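# Open all three fixture clamps, leaving parts in place

## Task

Open each of the fixture's three clamps all the way without shifting the clamped parts; the clamps must stay open by themselves once the robot lets go, not only while the gripper holds them.

## Robot and tools

ROBOT. There is one arm: a 7-joint Kinova Gen3 with a Robotiq 2F-85 two-finger parallel gripper. Every motion argument describes this single gripper; there are no per-arm lists. Joint ranges (rad), base outward: -6.283..6.283, -2.250..2.250, -6.283..6.283, -2.580..2.580, -6.283..6.283, -2.100..2.100, -6.283..6.283. The elbow cannot fully straighten. Load limits (N m): first four joints 47.5, last three 29.9, counting the weight of anything held.

FRAMES. The scene frame has its origin on the table top under the arm's base, +z up, and +y to the left when facing along +x. The base can be slightly tilted against the table. The gripper frame has +z running out along the fingers and y as the line the pads close on. end_effector_position is the midpoint of the pads when shut; closed fingertips sit about 19 mm past it, open ones about 6 mm. While closing, the fingertips also travel about 13 mm away from the wrist, so keep that much clearance above any surface. Reported hand positions grow less accurate at long reach.

execute_actions(actions). actions is a list of actions; each action is a list of up to 15 rows, one row per 1/30 s control step, so an action lasts 0.5 s. If fewer than 15 rows are given, the last one is repeated. A row is 9 numbers, each in [-1, 1]: dx, dy, dz, rx, ry, rz, position, force_limit, speed. The first six are an offset, not a pose: a target relative to the gripper pose measured when the action began (for the first action in a call, the last pose any result reported), expressed in the gripper's own axes. All rows of an action refer to that same start pose; they do not add up. Scale: 1.0 equals 0.6 m for dx, dy, dz and 180 degrees for the rotation vector rx, ry, rz. Each step the command is clipped to 70 mm and 16 degrees from the measured pose, and after an action the arm goes no further than the last clipped pose, so large offsets need follow-up actions. Position has priority over orientation when both cannot be met. An empty list just returns state and images.

GRIPPER NUMBERS. position: +1 fully open (85 mm), about -0.8 pads touching, -1 keep closing until blocked. force_limit: per-pad squeeze on a 40 mm object after a slow close, roughly 20 N at -1, 128 N at 0, 235 N at +1; thin or tiny objects get less. speed: gap rate about 20 mm/s at -1, 85 at 0, 150 at +1; faster closing adds up to about 5 N (speed 0) or 12 N (speed +1). New force_limit or speed values only apply when position changes by at least 0.01. To grip, send -1, hold it, and look for object_status 2.

move(target, speed, blocking). target is one 9-number row as above, an offset from the pose in the latest result that showed one, in gripper axes, same scaling; the three finger numbers are applied at the start. The gripper follows a straight path there; speed is m/s from 0.002 to 0.5 (default 0.25), rotation capped at twice that in rad/s. Paths last 0.5 to 10 s and stop short if longer. The path ignores obstacles, lags, can wander and can overshoot speed near full reach. Faster moves and targets set deeper past a contact hit and press harder. blocking=false returns after 0.5 s while the arm keeps going; then only wait or stop are accepted until a result shows the move ended. The "move:" line reports the ending (done, off_target, moving, held, fault), the distance from target, and limits: paced means the sent pose was clipped, held means a safety check blocked some steps (the arm may then speed up sharply).

wait(seconds): 0 to 10; the arm keeps its last command, returns early if a running move finishes. stop(): brakes a running move (needs room, more when fast); fingers continue. zoom_image(camera, region): camera is cam_head_left, cam_head_right or cam_wrist (each 672x504); region [x0, y0, x1, y1] in pixels from the top-left, at most 504 by 504. read_manual(section): only "licences"; no motion. finished_scene(scene): pass the current scene's number to end it for good once the clamps stay open.

RESULTS. State gives end_effector_position (m) and end_effector_quat_wxyz in the scene frame, Joint positions from base outward, and "Hand target", the pose the controller is now driving to. Calls that ran actions list step readings of end_effector_position; HELD marks steps partly blocked. "pose unreachable" means the clearance check (which treats the mount under the base as arm) altered or blocked the command. object_status: 0 moving, 1 blocked while opening, 2 blocked while closing, 3 reached the request or pads met. Any new position resets it to 0 briefly. After a force_limit -1 grip it stays 2 even if the object is lost; otherwise the fingers re-close on their own when the grip slips. position_measured is in counts: 3 open, ~78 is 60 mm, ~130 is 40 mm, ~180 is 20 mm, ~230 pads together. MOTOR HOT appears from 60 °C; at 75 °C an OVER-TEMPERATURE FAULT makes the arm sag, so avoid holding loads long.

AVOID. Contact torque at a joint's load limit triggers a torque fault: a 10 s halt and the rest of the call is dropped. Never knock or push anything off the table. Avoid drops, slips, slamming into things and heavy pressing; approach contacts slowly with small overshoot. Parts may be tugged briefly while held. The robot holds its last command while you think.

Each tool is called after "Call:" as name([rows], argument=value, ...), one row to a line, values as JSON.

## Session

Call:
execute_actions(actions=[])

Scene clock: 0.00 s.
end_effector_position=(+0.5577, +0.1822, +0.1789) position_measured=3 object_status=3 end_effector_quat_wxyz=(+0.469, +0.725, +0.101, +0.494)
Joint positions: [-0.85   0.692  0.021  2.143  1.678  1.345  2.17 ]
Joint velocities: [-0.     0.001  0.    -0.     0.    -0.    -0.001]
Motor temperatures (°C, as the motors report them): [30 23 25 25 32 37 42]
Hand target: +0.558, +0.182, +0.179; +0.469, +0.725, +0.101, +0.494

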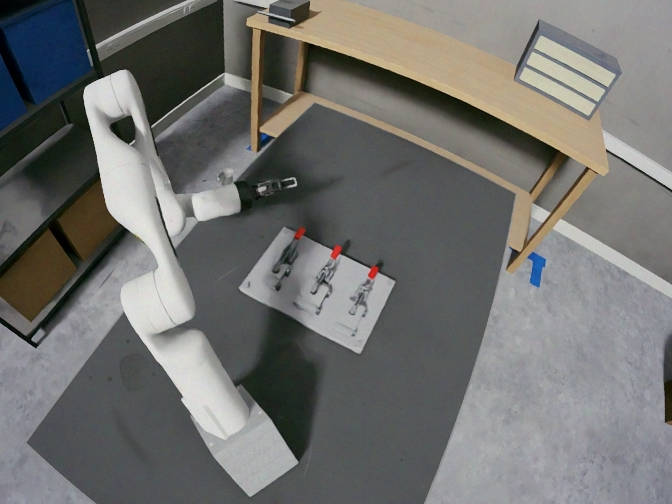

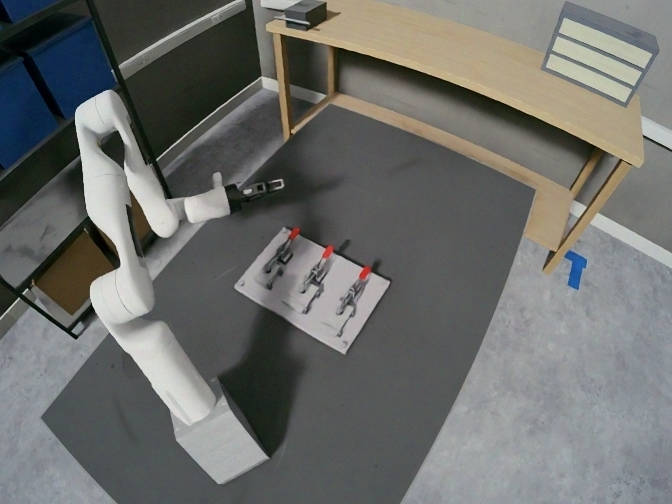

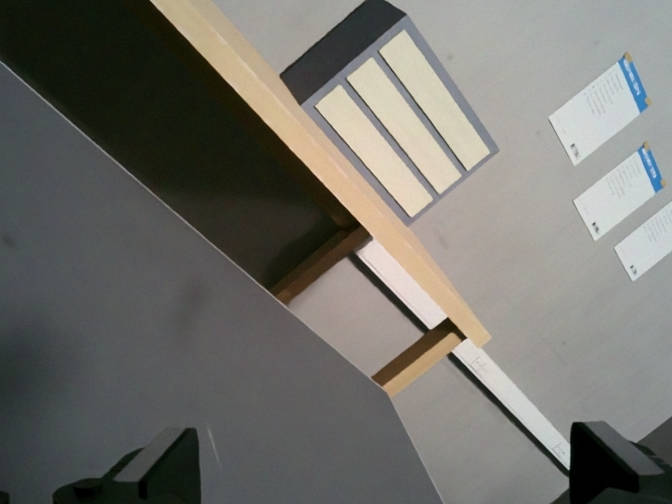

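Call:
zoom_image(camera="cam_head_left", region=[220, 210, 420, 360])

Call:
zoom_image(camera="cam_head_right", region=[220, 210, 420, 360])

Region (220, 210, 420, 360) of cam_head_left's 672x504 image, scaled by 2.520, with more detail than that image has; it fills the top 378 rows of this view, and the rest is white.

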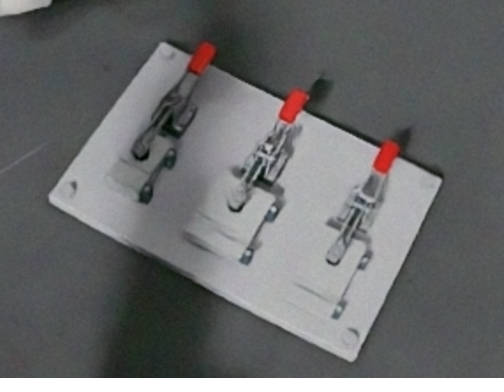

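Region (220, 210, 420, 360) of cam_head_right's 672x504 image, scaled by 2.520, with more detail than that image has; it fills the top 378 rows of this view, and the rest is white.

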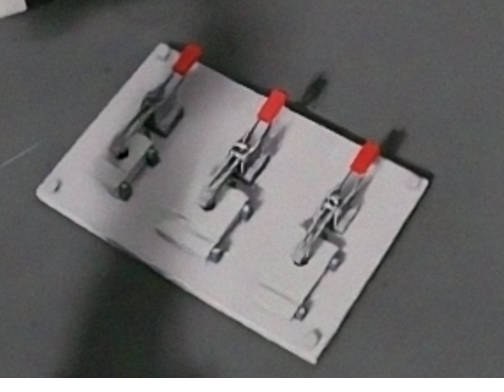

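Call:
move(target=[-0.045,0.508,0.004,0.329,-0.346,0.071,1,0,0], speed=0.3)

Scene clock: 3.70 s.
end_effector_position=(+0.4502, +0.0024, +0.3996) position_measured=3 object_status=3 end_effector_quat_wxyz=(+0.001, +1.000, -0.000, +0.002)
Joint positions: [ 0.344  0.403  0.647  1.582  2.389 -1.603  2.661]
Joint velocities: [ 0.003  0.006  0.001 -0.    -0.001 -0.001  0.001]
Motor temperatures (°C, as the motors report them): [30 23 25 25 32 37 42]
Hand target: +0.450, +0.002, +0.400; +0.001, +1.000, -0.001, +0.002
Off the commanded pose: 0.002 m, 0 deg.
move: done

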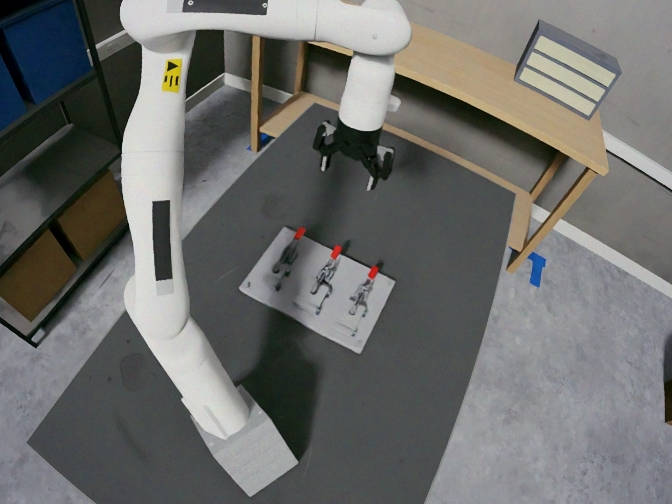

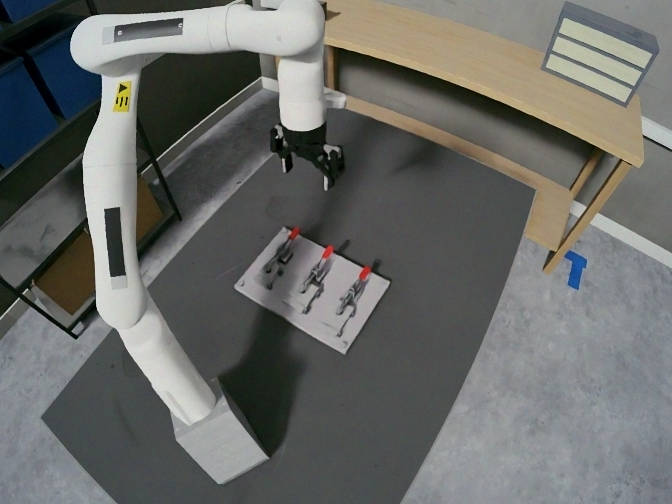

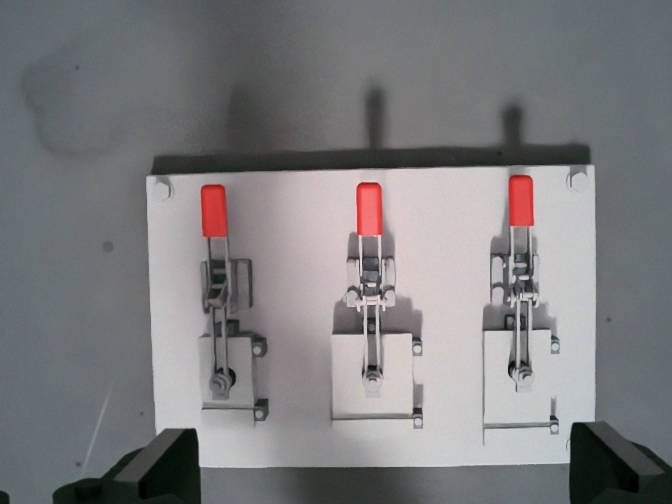

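Call:
move(target=[0.05,0,0.33,0,0,0,1,0,0], speed=0.3)

Scene clock: 5.03 s.
end_effector_position=(+0.4808, +0.0018, +0.2022) position_measured=3 object_status=3 end_effector_quat_wxyz=(+0.001, +1.000, -0.001, +0.002)
Joint positions: [ 0.154  0.597  0.511  1.841  2.139 -1.156  2.769]
Joint velocities: [-0.001  0.005 -0.003 -0.     0.001  0.002 -0.002]
Motor temperatures (°C, as the motors report them): [30 23 25 25 32 37 42]
Hand target: +0.481, +0.002, +0.202; +0.001, +1.000, -0.001, +0.002
Off the commanded pose: 0.001 m, 0 deg.
move: done

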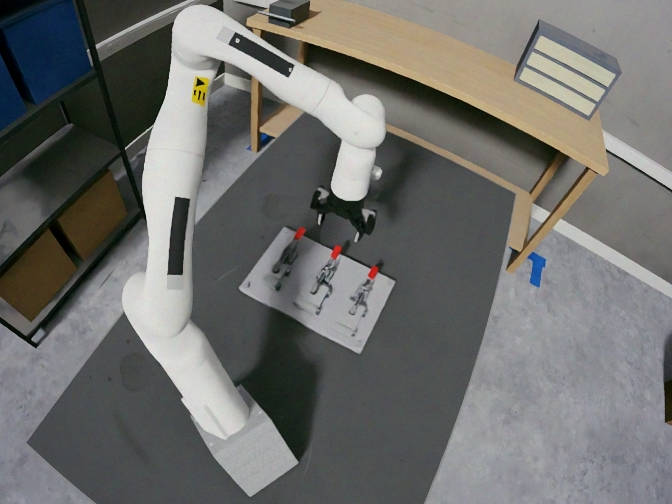

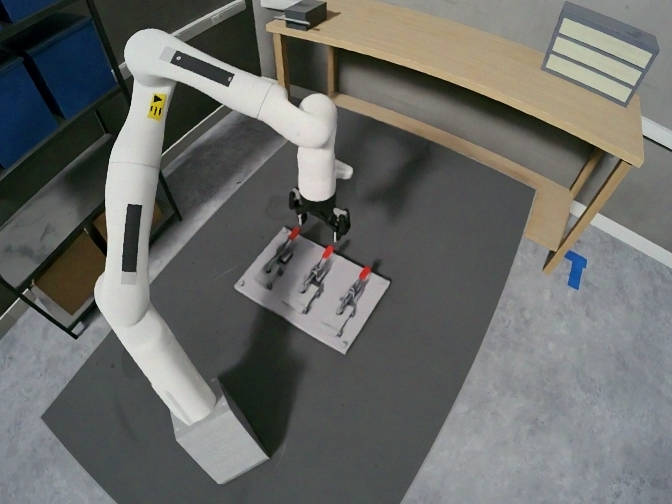

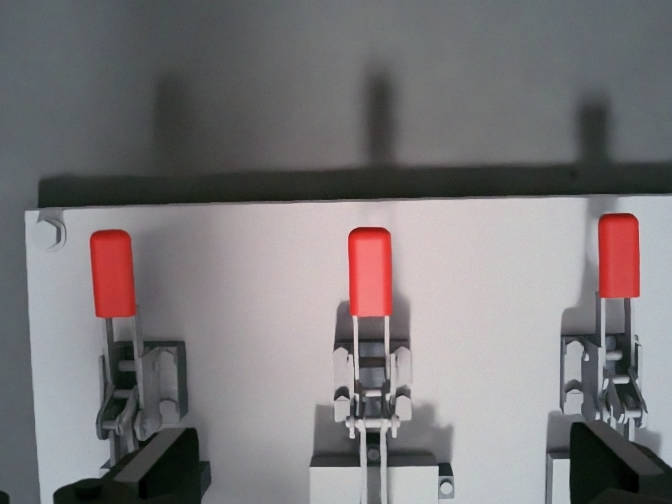

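Call:
move(target=[0.069,-0.005,0.153,0,0,0,0.2,0,0], speed=0.2)

Scene clock: 6.57 s.
end_effector_position=(+0.5227, +0.0045, +0.1109) position_measured=104 object_status=3 end_effector_quat_wxyz=(+0.001, +1.000, -0.001, +0.002)
Joint positions: [ 0.076  0.762  0.428  1.767  1.995 -1.033  2.759]
Joint velocities: [-0.001  0.005 -0.002 -0.     0.001  0.001  0.   ]
Motor temperatures (°C, as the motors report them): [30 23 25 25 32 37 42]
Hand target: +0.523, +0.004, +0.111; +0.001, +1.000, -0.001, +0.002
Off the commanded pose: 0.000 m, 0 deg.
move: done

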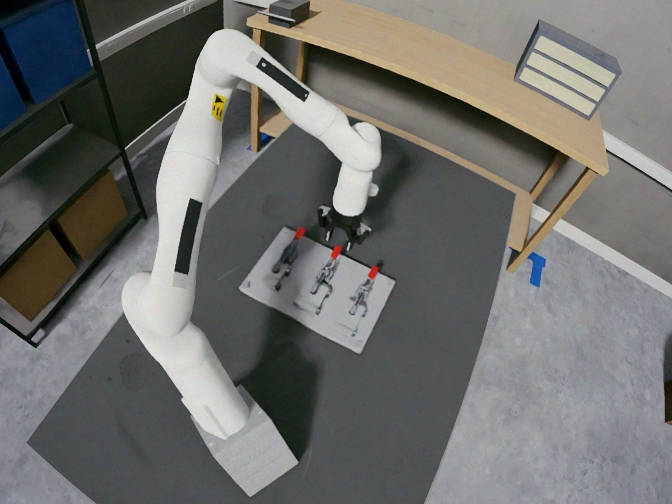

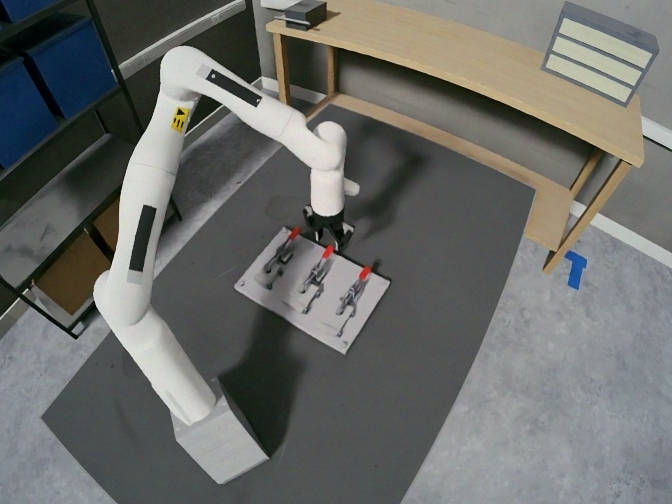

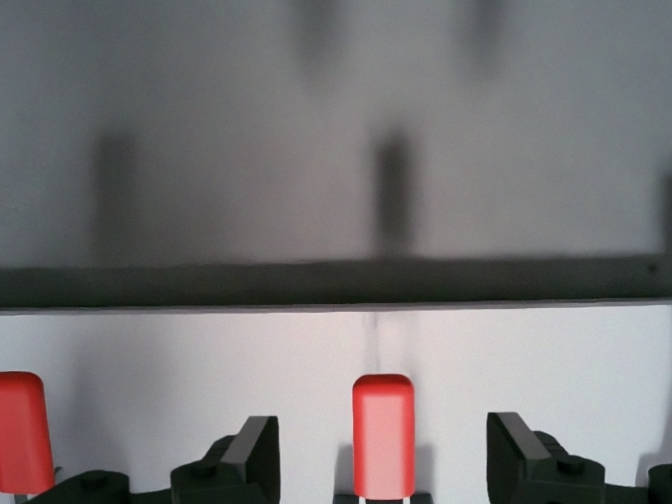

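Call:
move(target=[0,0,0.06,0,0,0,0.2,0,0], speed=0.1)

Call:
move(target=[0,0,0,0,0,0,-1,-0.4,0])

Call:
move(target=[-0.003,0,-0.025,0,0.1,0,-1,-0.4,0], speed=0.03)

Scene clock: 7.50 s.
end_effector_position=(+0.5230, +0.0044, +0.0752) position_measured=104 object_status=3 end_effector_quat_wxyz=(+0.001, +1.000, -0.001, +0.002)
Joint positions: [ 0.056  0.817  0.392  1.773  1.93  -0.974  2.796]
Joint velocities: [-0.     0.003 -0.001 -0.     0.     0.001 -0.002]
Motor temperatures (°C, as the motors report them): [30 23 25 25 32 37 42]
Hand target: +0.523, +0.004, +0.075; +0.001, +1.000, -0.001, +0.002
Off the commanded pose: 0.000 m, 0 deg.
move: done

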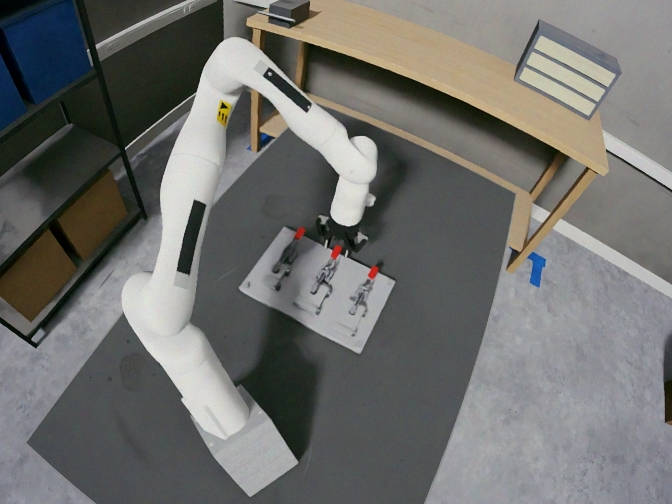

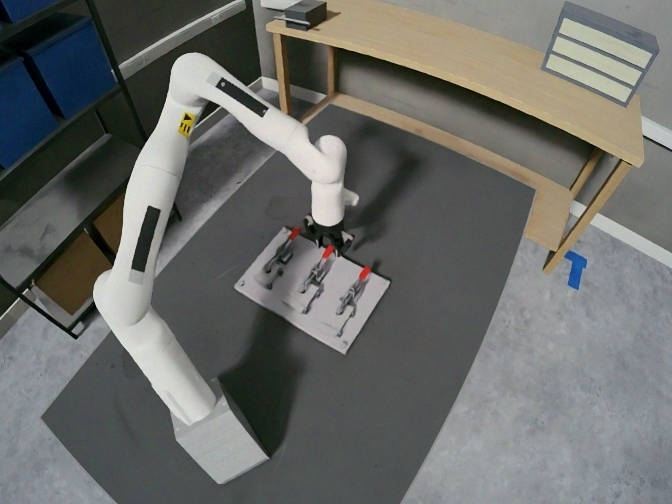

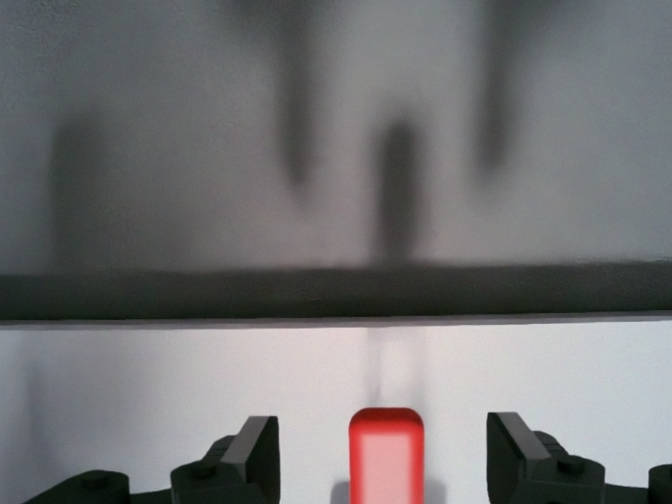

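Scene clock: 8.17 s.
end_effector_position=(+0.5230, +0.0036, +0.0754) position_measured=190 object_status=2 end_effector_quat_wxyz=(+0.002, +1.000, -0.001, +0.003)
Joint positions: [ 0.057  0.817  0.393  1.773  1.931 -0.974  2.796]
Joint velocities: [ 0.    -0.001 -0.001 -0.     0.     0.001  0.   ]
Motor temperatures (°C, as the motors report them): [30 23 25 25 32 37 42]
Hand target: +0.523, +0.004, +0.075; +0.001, +1.000, -0.001, +0.002
Off the commanded pose: 0.001 m, 0 deg.
move: done

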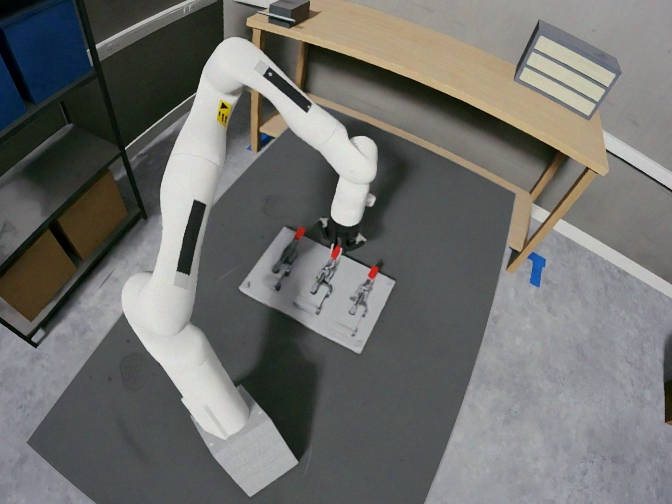

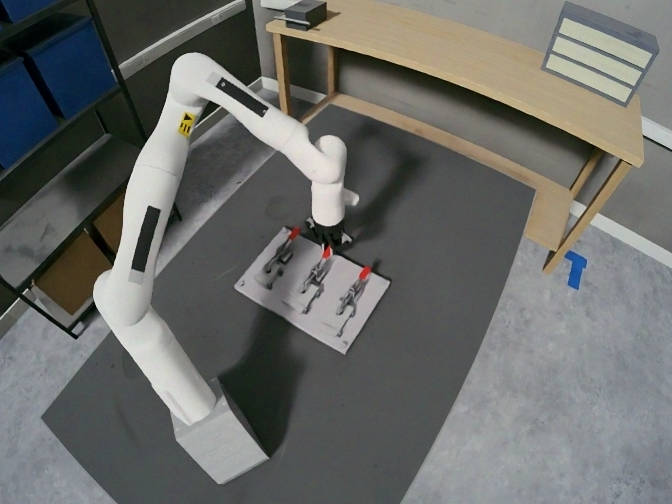

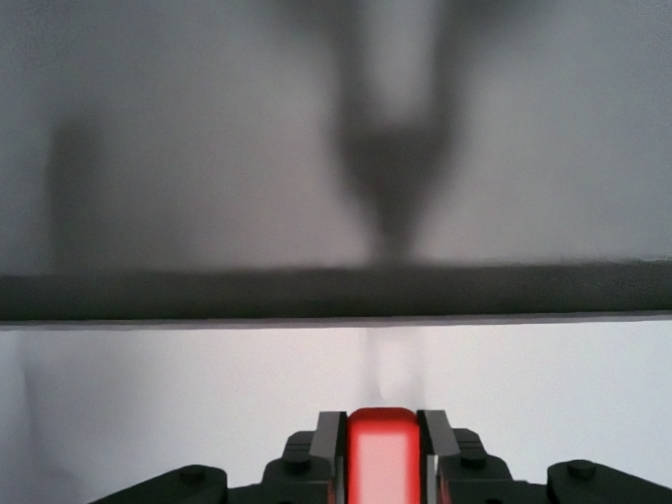

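Scene clock: 13.63 s.
end_effector_position=(+0.5131, +0.0035, +0.0859) position_measured=190 object_status=2 end_effector_quat_wxyz=(+0.001, +0.989, -0.003, +0.151)
Joint positions: [ 0.175  0.754  0.259  2.099  1.395 -0.845  3.396]
Joint velocities: [ 0.004 -0.    -0.005  0.    -0.     0.004 -0.   ]
Motor temperatures (°C, as the motors report them): [30 23 25 25 32 37 42]
Hand target: +0.521, +0.004, +0.090; +0.002, +0.987, -0.001, +0.159
Off the commanded pose: 0.009 m, 1 deg.
move: off_target

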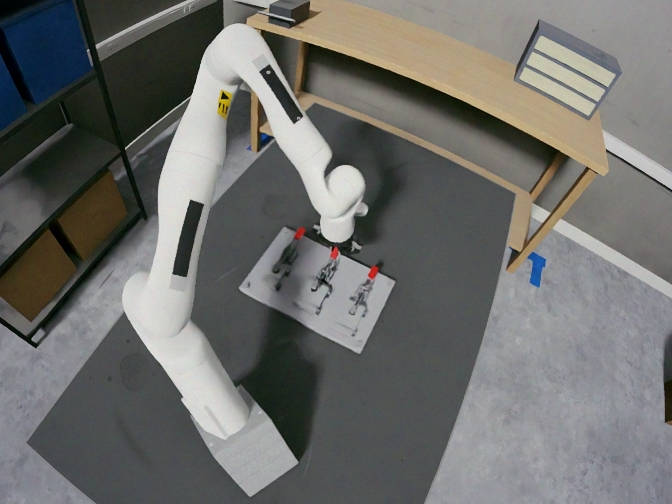

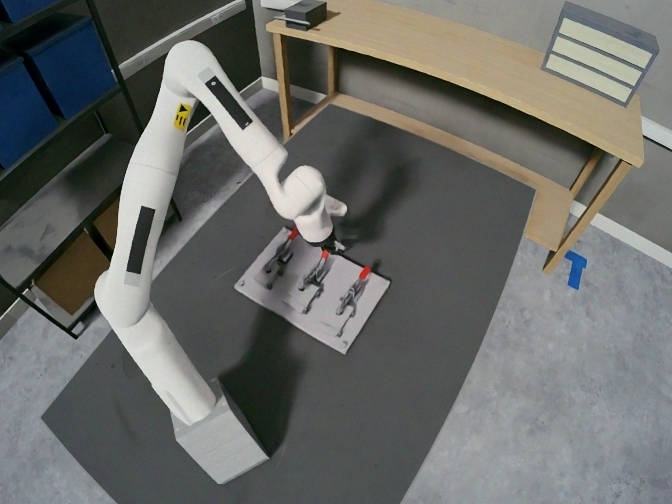

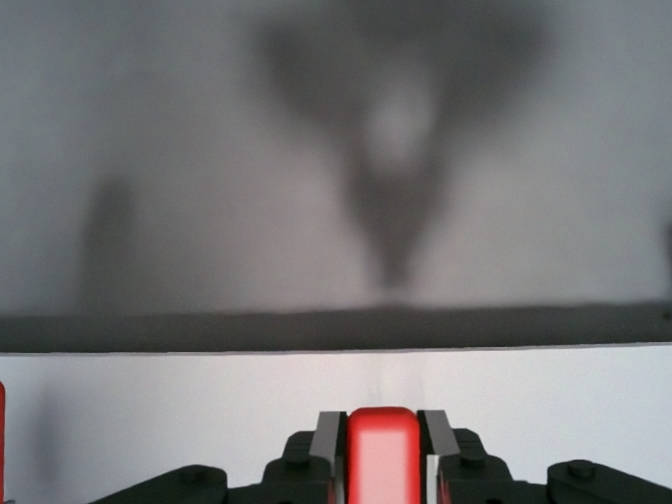

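Call:
move(target=[-0.0197,0,-0.0197,0,0.111,0,-1,-0.4,0], speed=0.08)

Call:
zoom_image(camera="cam_head_right", region=[220, 180, 420, 330])

Scene clock: 16.37 s.
end_effector_position=(+0.4975, +0.0033, +0.0943) position_measured=190 object_status=2 end_effector_quat_wxyz=(+0.002, +0.948, -0.003, +0.319)
Joint positions: [ 0.208  0.915  0.223  2.415  0.787 -1.282  4.059]
Joint velocities: [ 0.002  0.005 -0.001  0.001 -0.    -0.006  0.002]
Motor temperatures (°C, as the motors report them): [30 23 25 25 32 37 42]
Hand target: +0.498, +0.003, +0.094; +0.002, +0.947, -0.002, +0.320
Off the commanded pose: 0.001 m, 0 deg.
move: done

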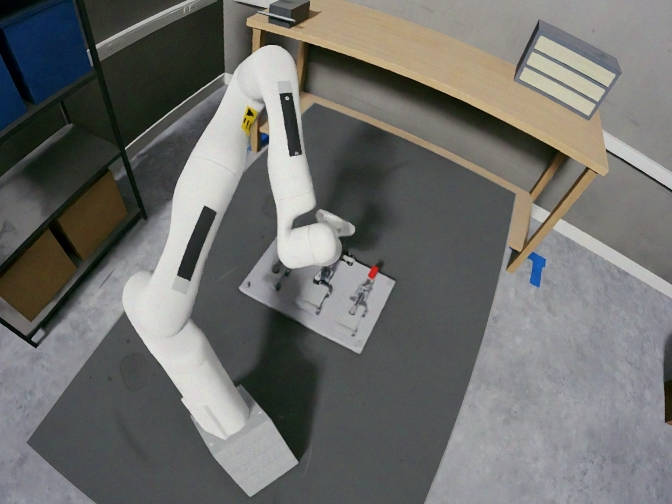

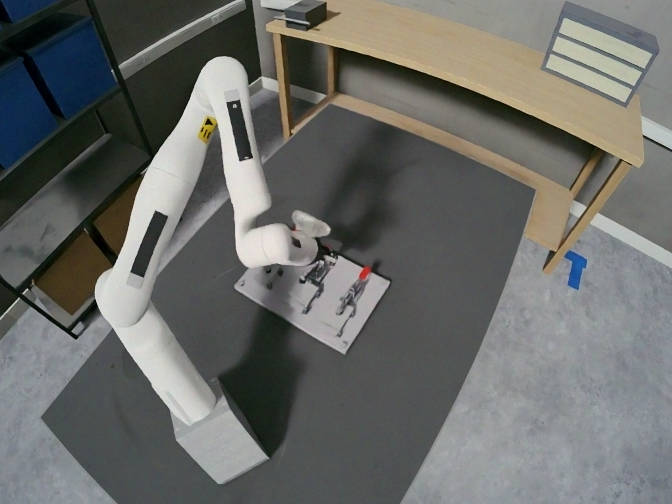

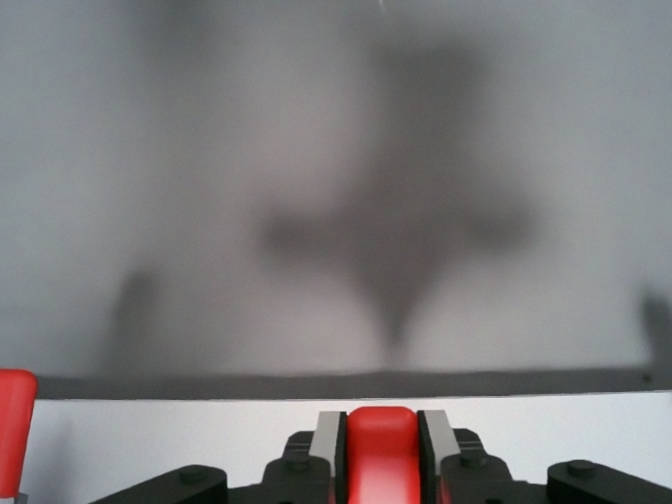

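Region (220, 180, 420, 330) of cam_head_right's 672x504 image, scaled by 2.520, with more detail than that image has; it fills the top 378 rows of this view, and the rest is white.

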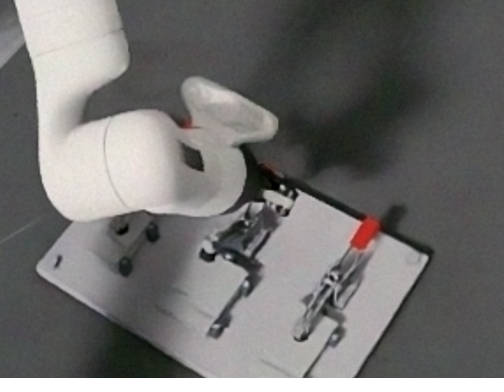

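Call:
move(target=[0,0,0,0,0,0,0.2,-0.4,1])

Call:
move(target=[0.06,0,-0.217,0,-0.207,0,0.2,-0.4,1], speed=0.25)

Scene clock: 17.27 s.
end_effector_position=(+0.4975, +0.0033, +0.0943) position_measured=104 object_status=3 end_effector_quat_wxyz=(+0.002, +0.948, -0.003, +0.319)
Joint positions: [ 0.208  0.915  0.223  2.415  0.787 -1.282  4.059]
Joint velocities: [ 0.    -0.001 -0.     0.    -0.     0.     0.001]
Motor temperatures (°C, as the motors report them): [30 23 25 25 32 37 42]
Hand target: +0.498, +0.003, +0.094; +0.002, +0.948, -0.003, +0.319
Off the commanded pose: 0.000 m, 0 deg.
move: done

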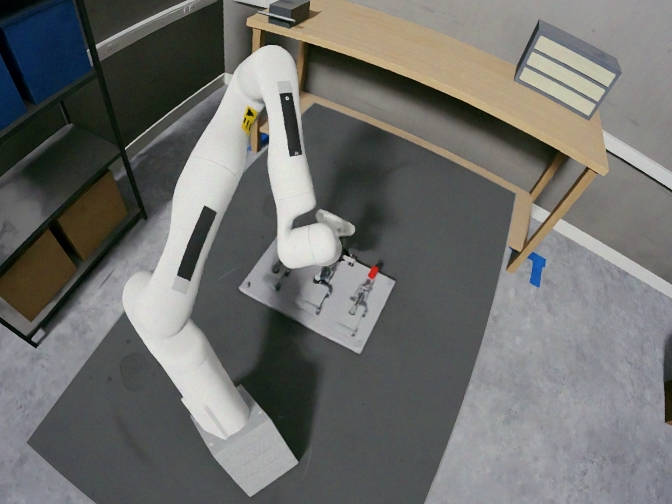

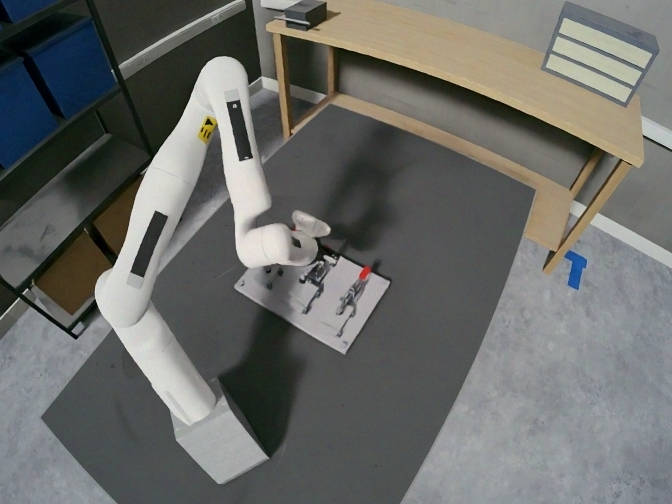

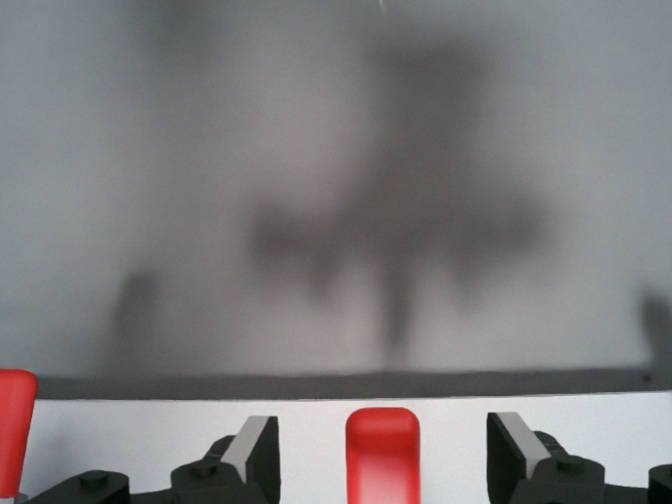

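Scene clock: 19.00 s.
end_effector_position=(+0.4473, +0.0044, +0.2193) position_measured=104 object_status=3 end_effector_quat_wxyz=(+0.001, +1.000, -0.004, +0.000)
Joint positions: [ 0.221  0.523  0.464  1.924  2.199 -1.129  2.786]
Joint velocities: [-0.002  0.002 -0.003 -0.002  0.002  0.001 -0.002]
Motor temperatures (°C, as the motors report them): [30 23 25 25 32 37 42]
Hand target: +0.447, +0.005, +0.219; +0.001, +1.000, -0.003, -0.000
Off the commanded pose: 0.001 m, 0 deg.
move: done

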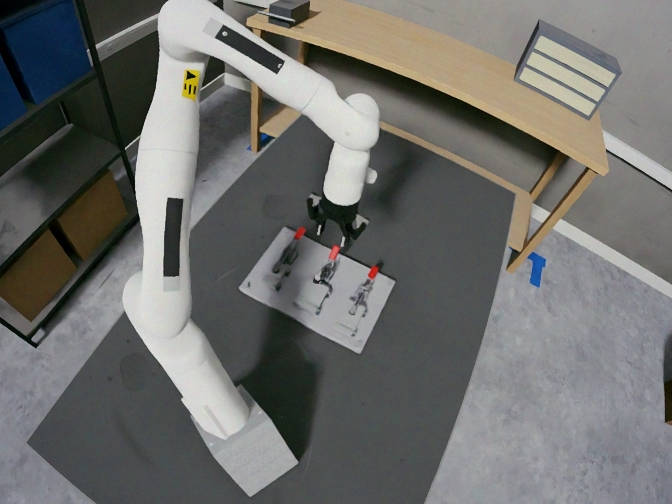

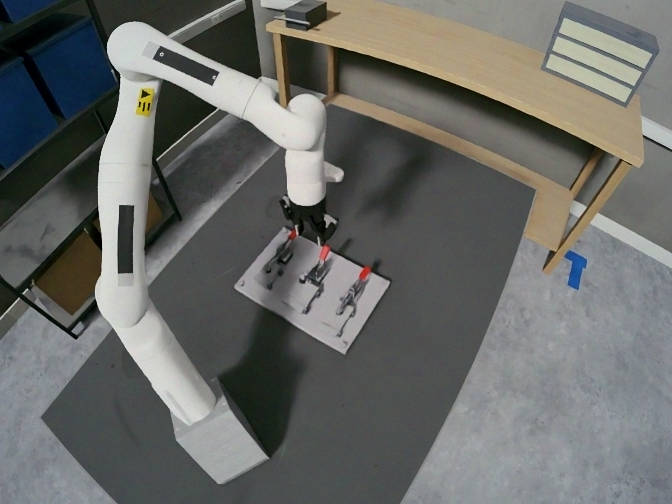

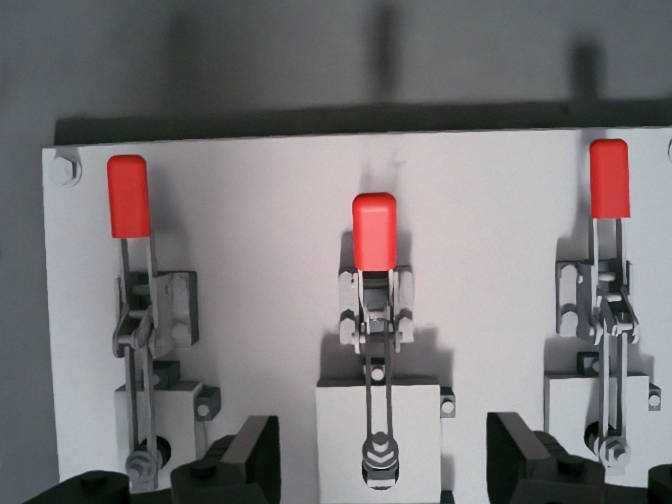

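Call:
move(target=[0.155,0,0.14,0,0,0,-1,-0.4,1], speed=0.25)

Call:
move(target=[0,0,0.05,0,0,0,-1,-0.4,1], speed=0.15)

Call:
move(target=[-0.075,0,0,0,0,0,-1,-0.4,1], speed=0.05)

Call:
zoom_image(camera="cam_head_right", region=[220, 180, 420, 330])

Scene clock: 20.20 s.
end_effector_position=(+0.5404, +0.0037, +0.1357) position_measured=231 object_status=3 end_effector_quat_wxyz=(+0.001, +1.000, -0.004, +0.000)
Joint positions: [ 0.126  0.735  0.39   1.687  2.089 -1.069  2.654]
Joint velocities: [-0.     0.004 -0.001 -0.001  0.001  0.    -0.002]
Motor temperatures (°C, as the motors report them): [30 23 25 25 32 37 42]
Hand target: +0.540, +0.004, +0.135; +0.001, +1.000, -0.004, -0.000
Off the commanded pose: 0.000 m, 0 deg.
move: done

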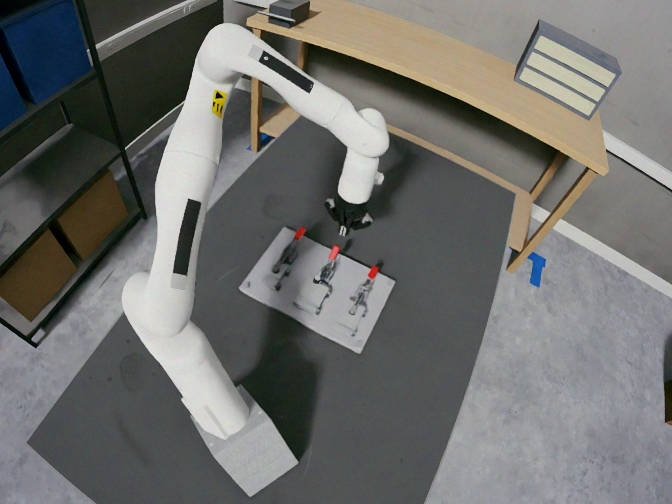

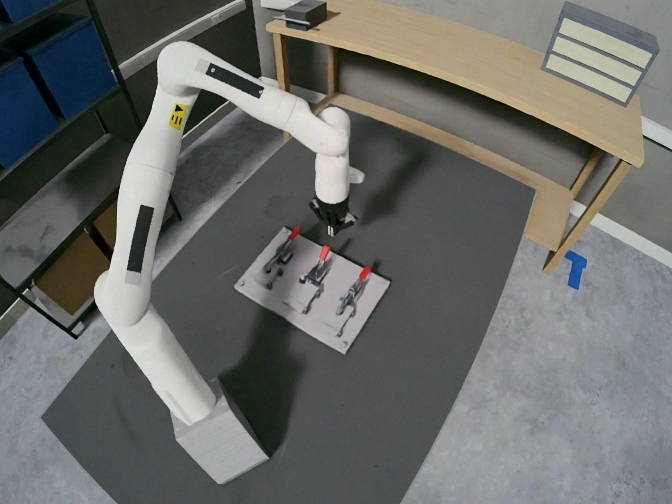

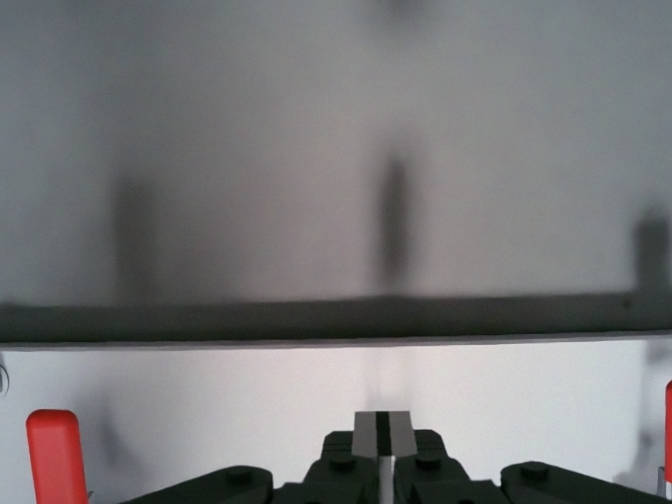

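Scene clock: 20.90 s.
end_effector_position=(+0.5405, +0.0037, +0.1059) position_measured=231 object_status=3 end_effector_quat_wxyz=(+0.001, +1.000, -0.004, +0.000)
Joint positions: [ 0.108  0.777  0.363  1.698  2.043 -1.015  2.681]
Joint velocities: [ 0.     0.002 -0.    -0.     0.     0.001  0.   ]
Motor temperatures (°C, as the motors report them): [30 23 25 25 32 37 42]
Hand target: +0.540, +0.004, +0.106; +0.001, +1.000, -0.004, +0.000
Off the commanded pose: 0.000 m, 0 deg.
move: done

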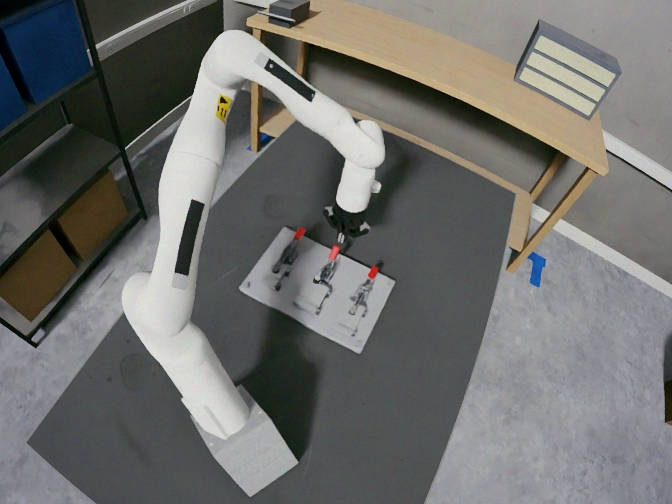

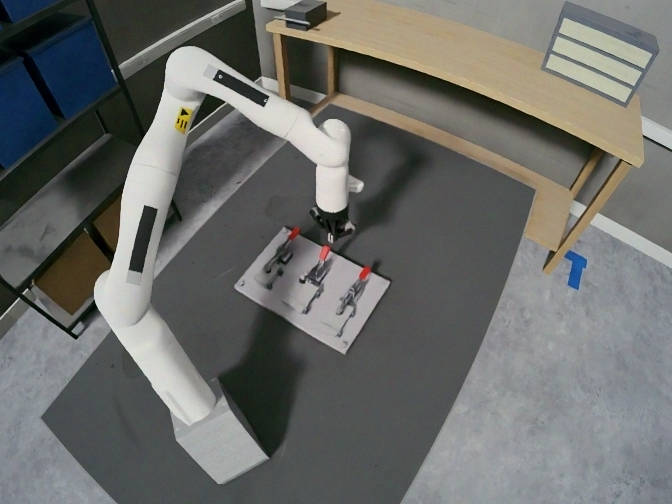

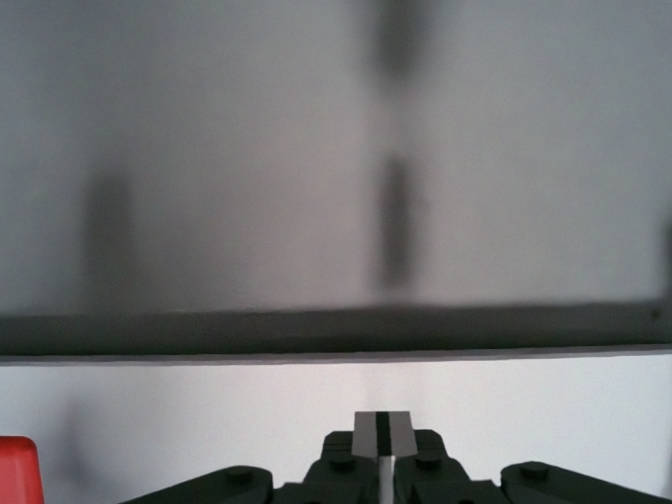

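Scene clock: 22.07 s.
end_effector_position=(+0.4958, +0.0038, +0.1059) position_measured=231 object_status=3 end_effector_quat_wxyz=(+0.001, +1.000, -0.003, +0.001)
Joint positions: [ 0.129  0.734  0.345  1.854  2.    -0.954  2.808]
Joint velocities: [-0.    -0.     0.     0.001 -0.001 -0.001  0.   ]
Motor temperatures (°C, as the motors report them): [30 23 25 25 32 37 42]
Hand target: +0.495, +0.004, +0.106; +0.001, +1.000, -0.004, +0.000
Off the commanded pose: 0.000 m, 0 deg.
move: done

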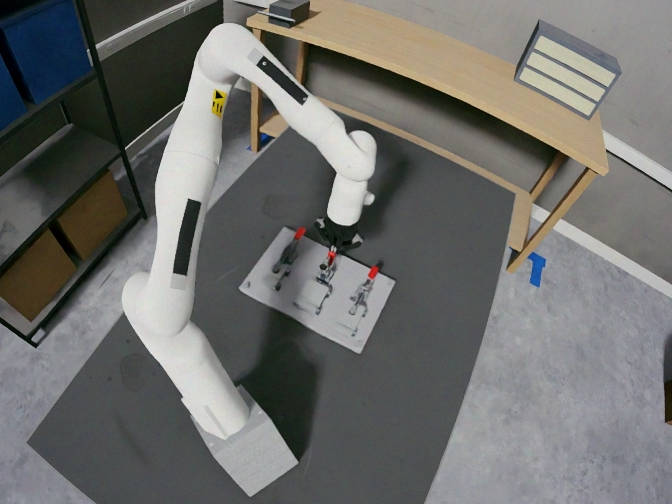

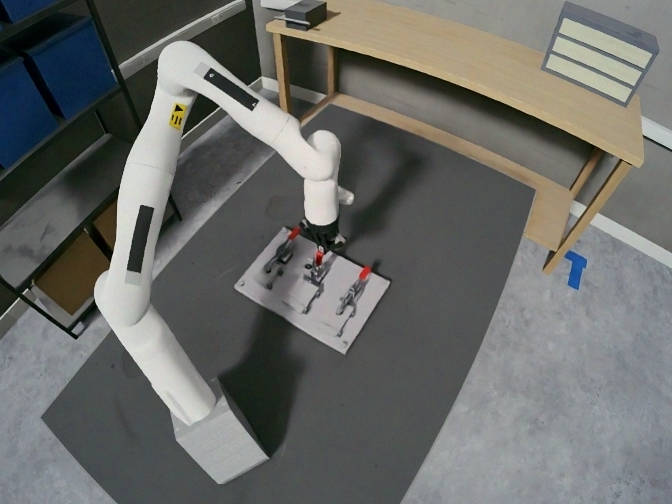

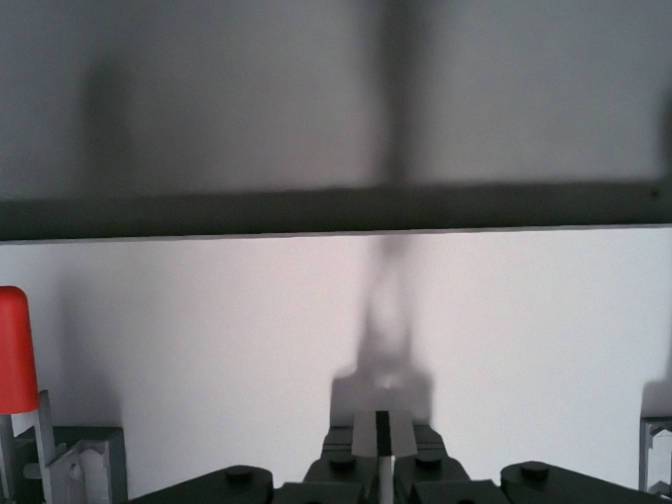

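Region (220, 180, 420, 330) of cam_head_right's 672x504 image, scaled by 2.520, with more detail than that image has; it fills the top 378 rows of this view, and the rest is white.

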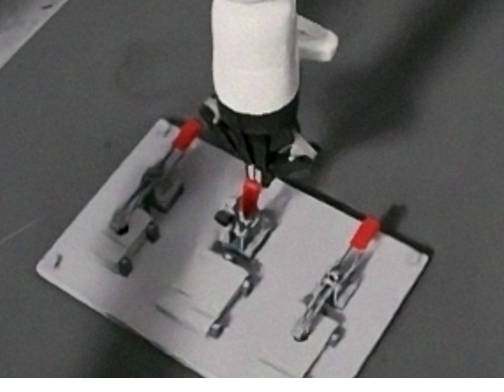

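Continue pushing via a single action to limit pressing time.

Call:
execute_actions([
  [[-0.005,0,0,0,0,0,-1,-0.4,1],[-0.01,0,0,0,0,0,-1,-0.4,1],[-0.015,0,0,0,0,0,-1,-0.4,1],[-0.02,0,0,0,0,0,-1,-0.4,1],[-0.025,0,0,0,0,0,-1,-0.4,1]],
  [[-0.005,0,0,0,0,0,-1,-0.4,1],[-0.01,0,0,0,0,0,-1,-0.4,1],[-0.015,0,0,0,0,0,-1,-0.4,1]],
])

Call:
zoom_image(camera="cam_head_right", region=[220, 180, 420, 330])

Scene clock: 23.23 s.
end_effector_position=(+0.4866, +0.0044, +0.1097) position_measured=231 object_status=3 end_effector_quat_wxyz=(+0.004, +1.000, +0.002, +0.015)
Joint positions: [ 0.142  0.709  0.337  1.915  1.958 -0.921  2.88 ]
Joint velocities: [-0.003 -0.001  0.005  0.001 -0.003 -0.003  0.002]
Motor temperatures (°C, as the motors report them): [30 24 25 25 32 37 42]
Hand target: +0.478, +0.004, +0.107; +0.002, +1.000, -0.001, +0.007
Off the commanded pose: 0.009 m, 1 deg.
Step readings (end_effector_position; steps 1 to 15: 1st action; 16 to 30: 2nd action):
0: (+0.4958, +0.0038, +0.1060)
1: (+0.4957, +0.0038, +0.1061)
2: (+0.4945, +0.0039, +0.1063)
4: (+0.4899, +0.0038, +0.1065)
8: (+0.4870, +0.0039, +0.1071)
15: (+0.4870, +0.0040, +0.1075)
16: (+0.4874, +0.0041, +0.1080)
17: (+0.4870, +0.0042, +0.1086)
19: (+0.4866, +0.0043, +0.1092)
23: (+0.4866, +0.0043, +0.1095)
30: end_effector_position above

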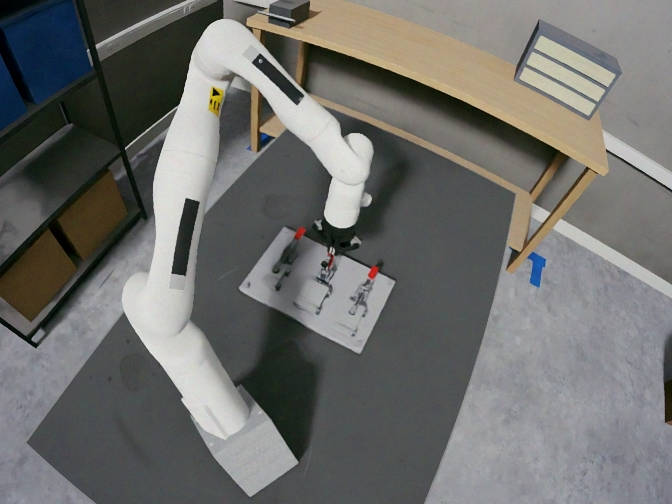

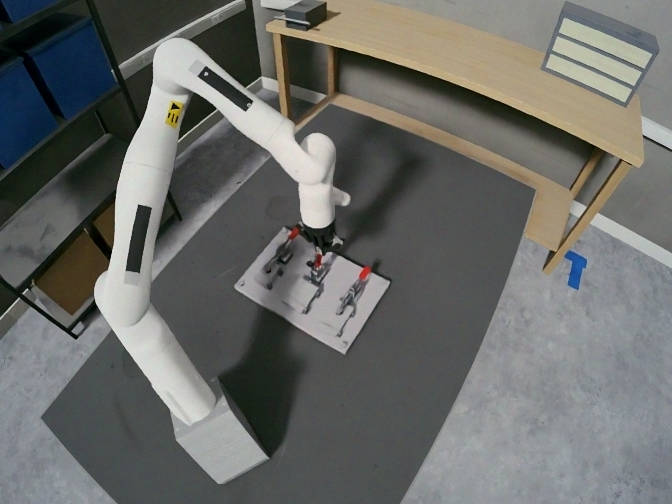

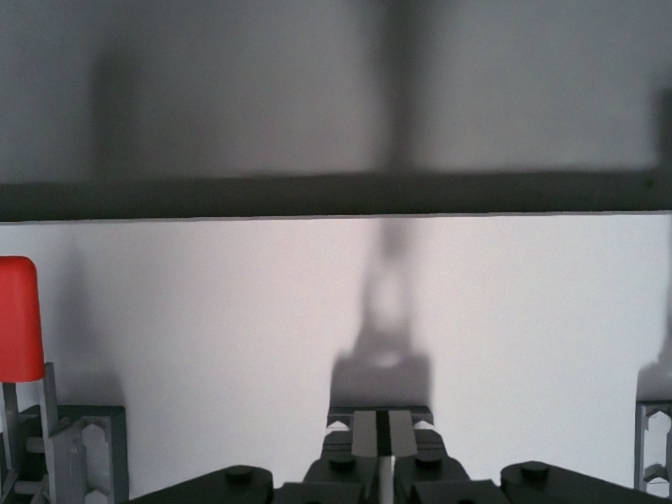

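Region (220, 180, 420, 330) of cam_head_right's 672x504 image, scaled by 2.520, with more detail than that image has; it fills the top 378 rows of this view, and the rest is white.

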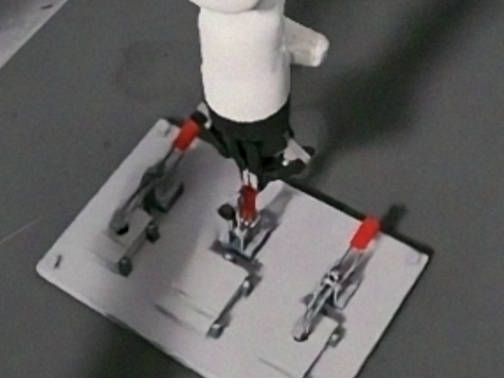

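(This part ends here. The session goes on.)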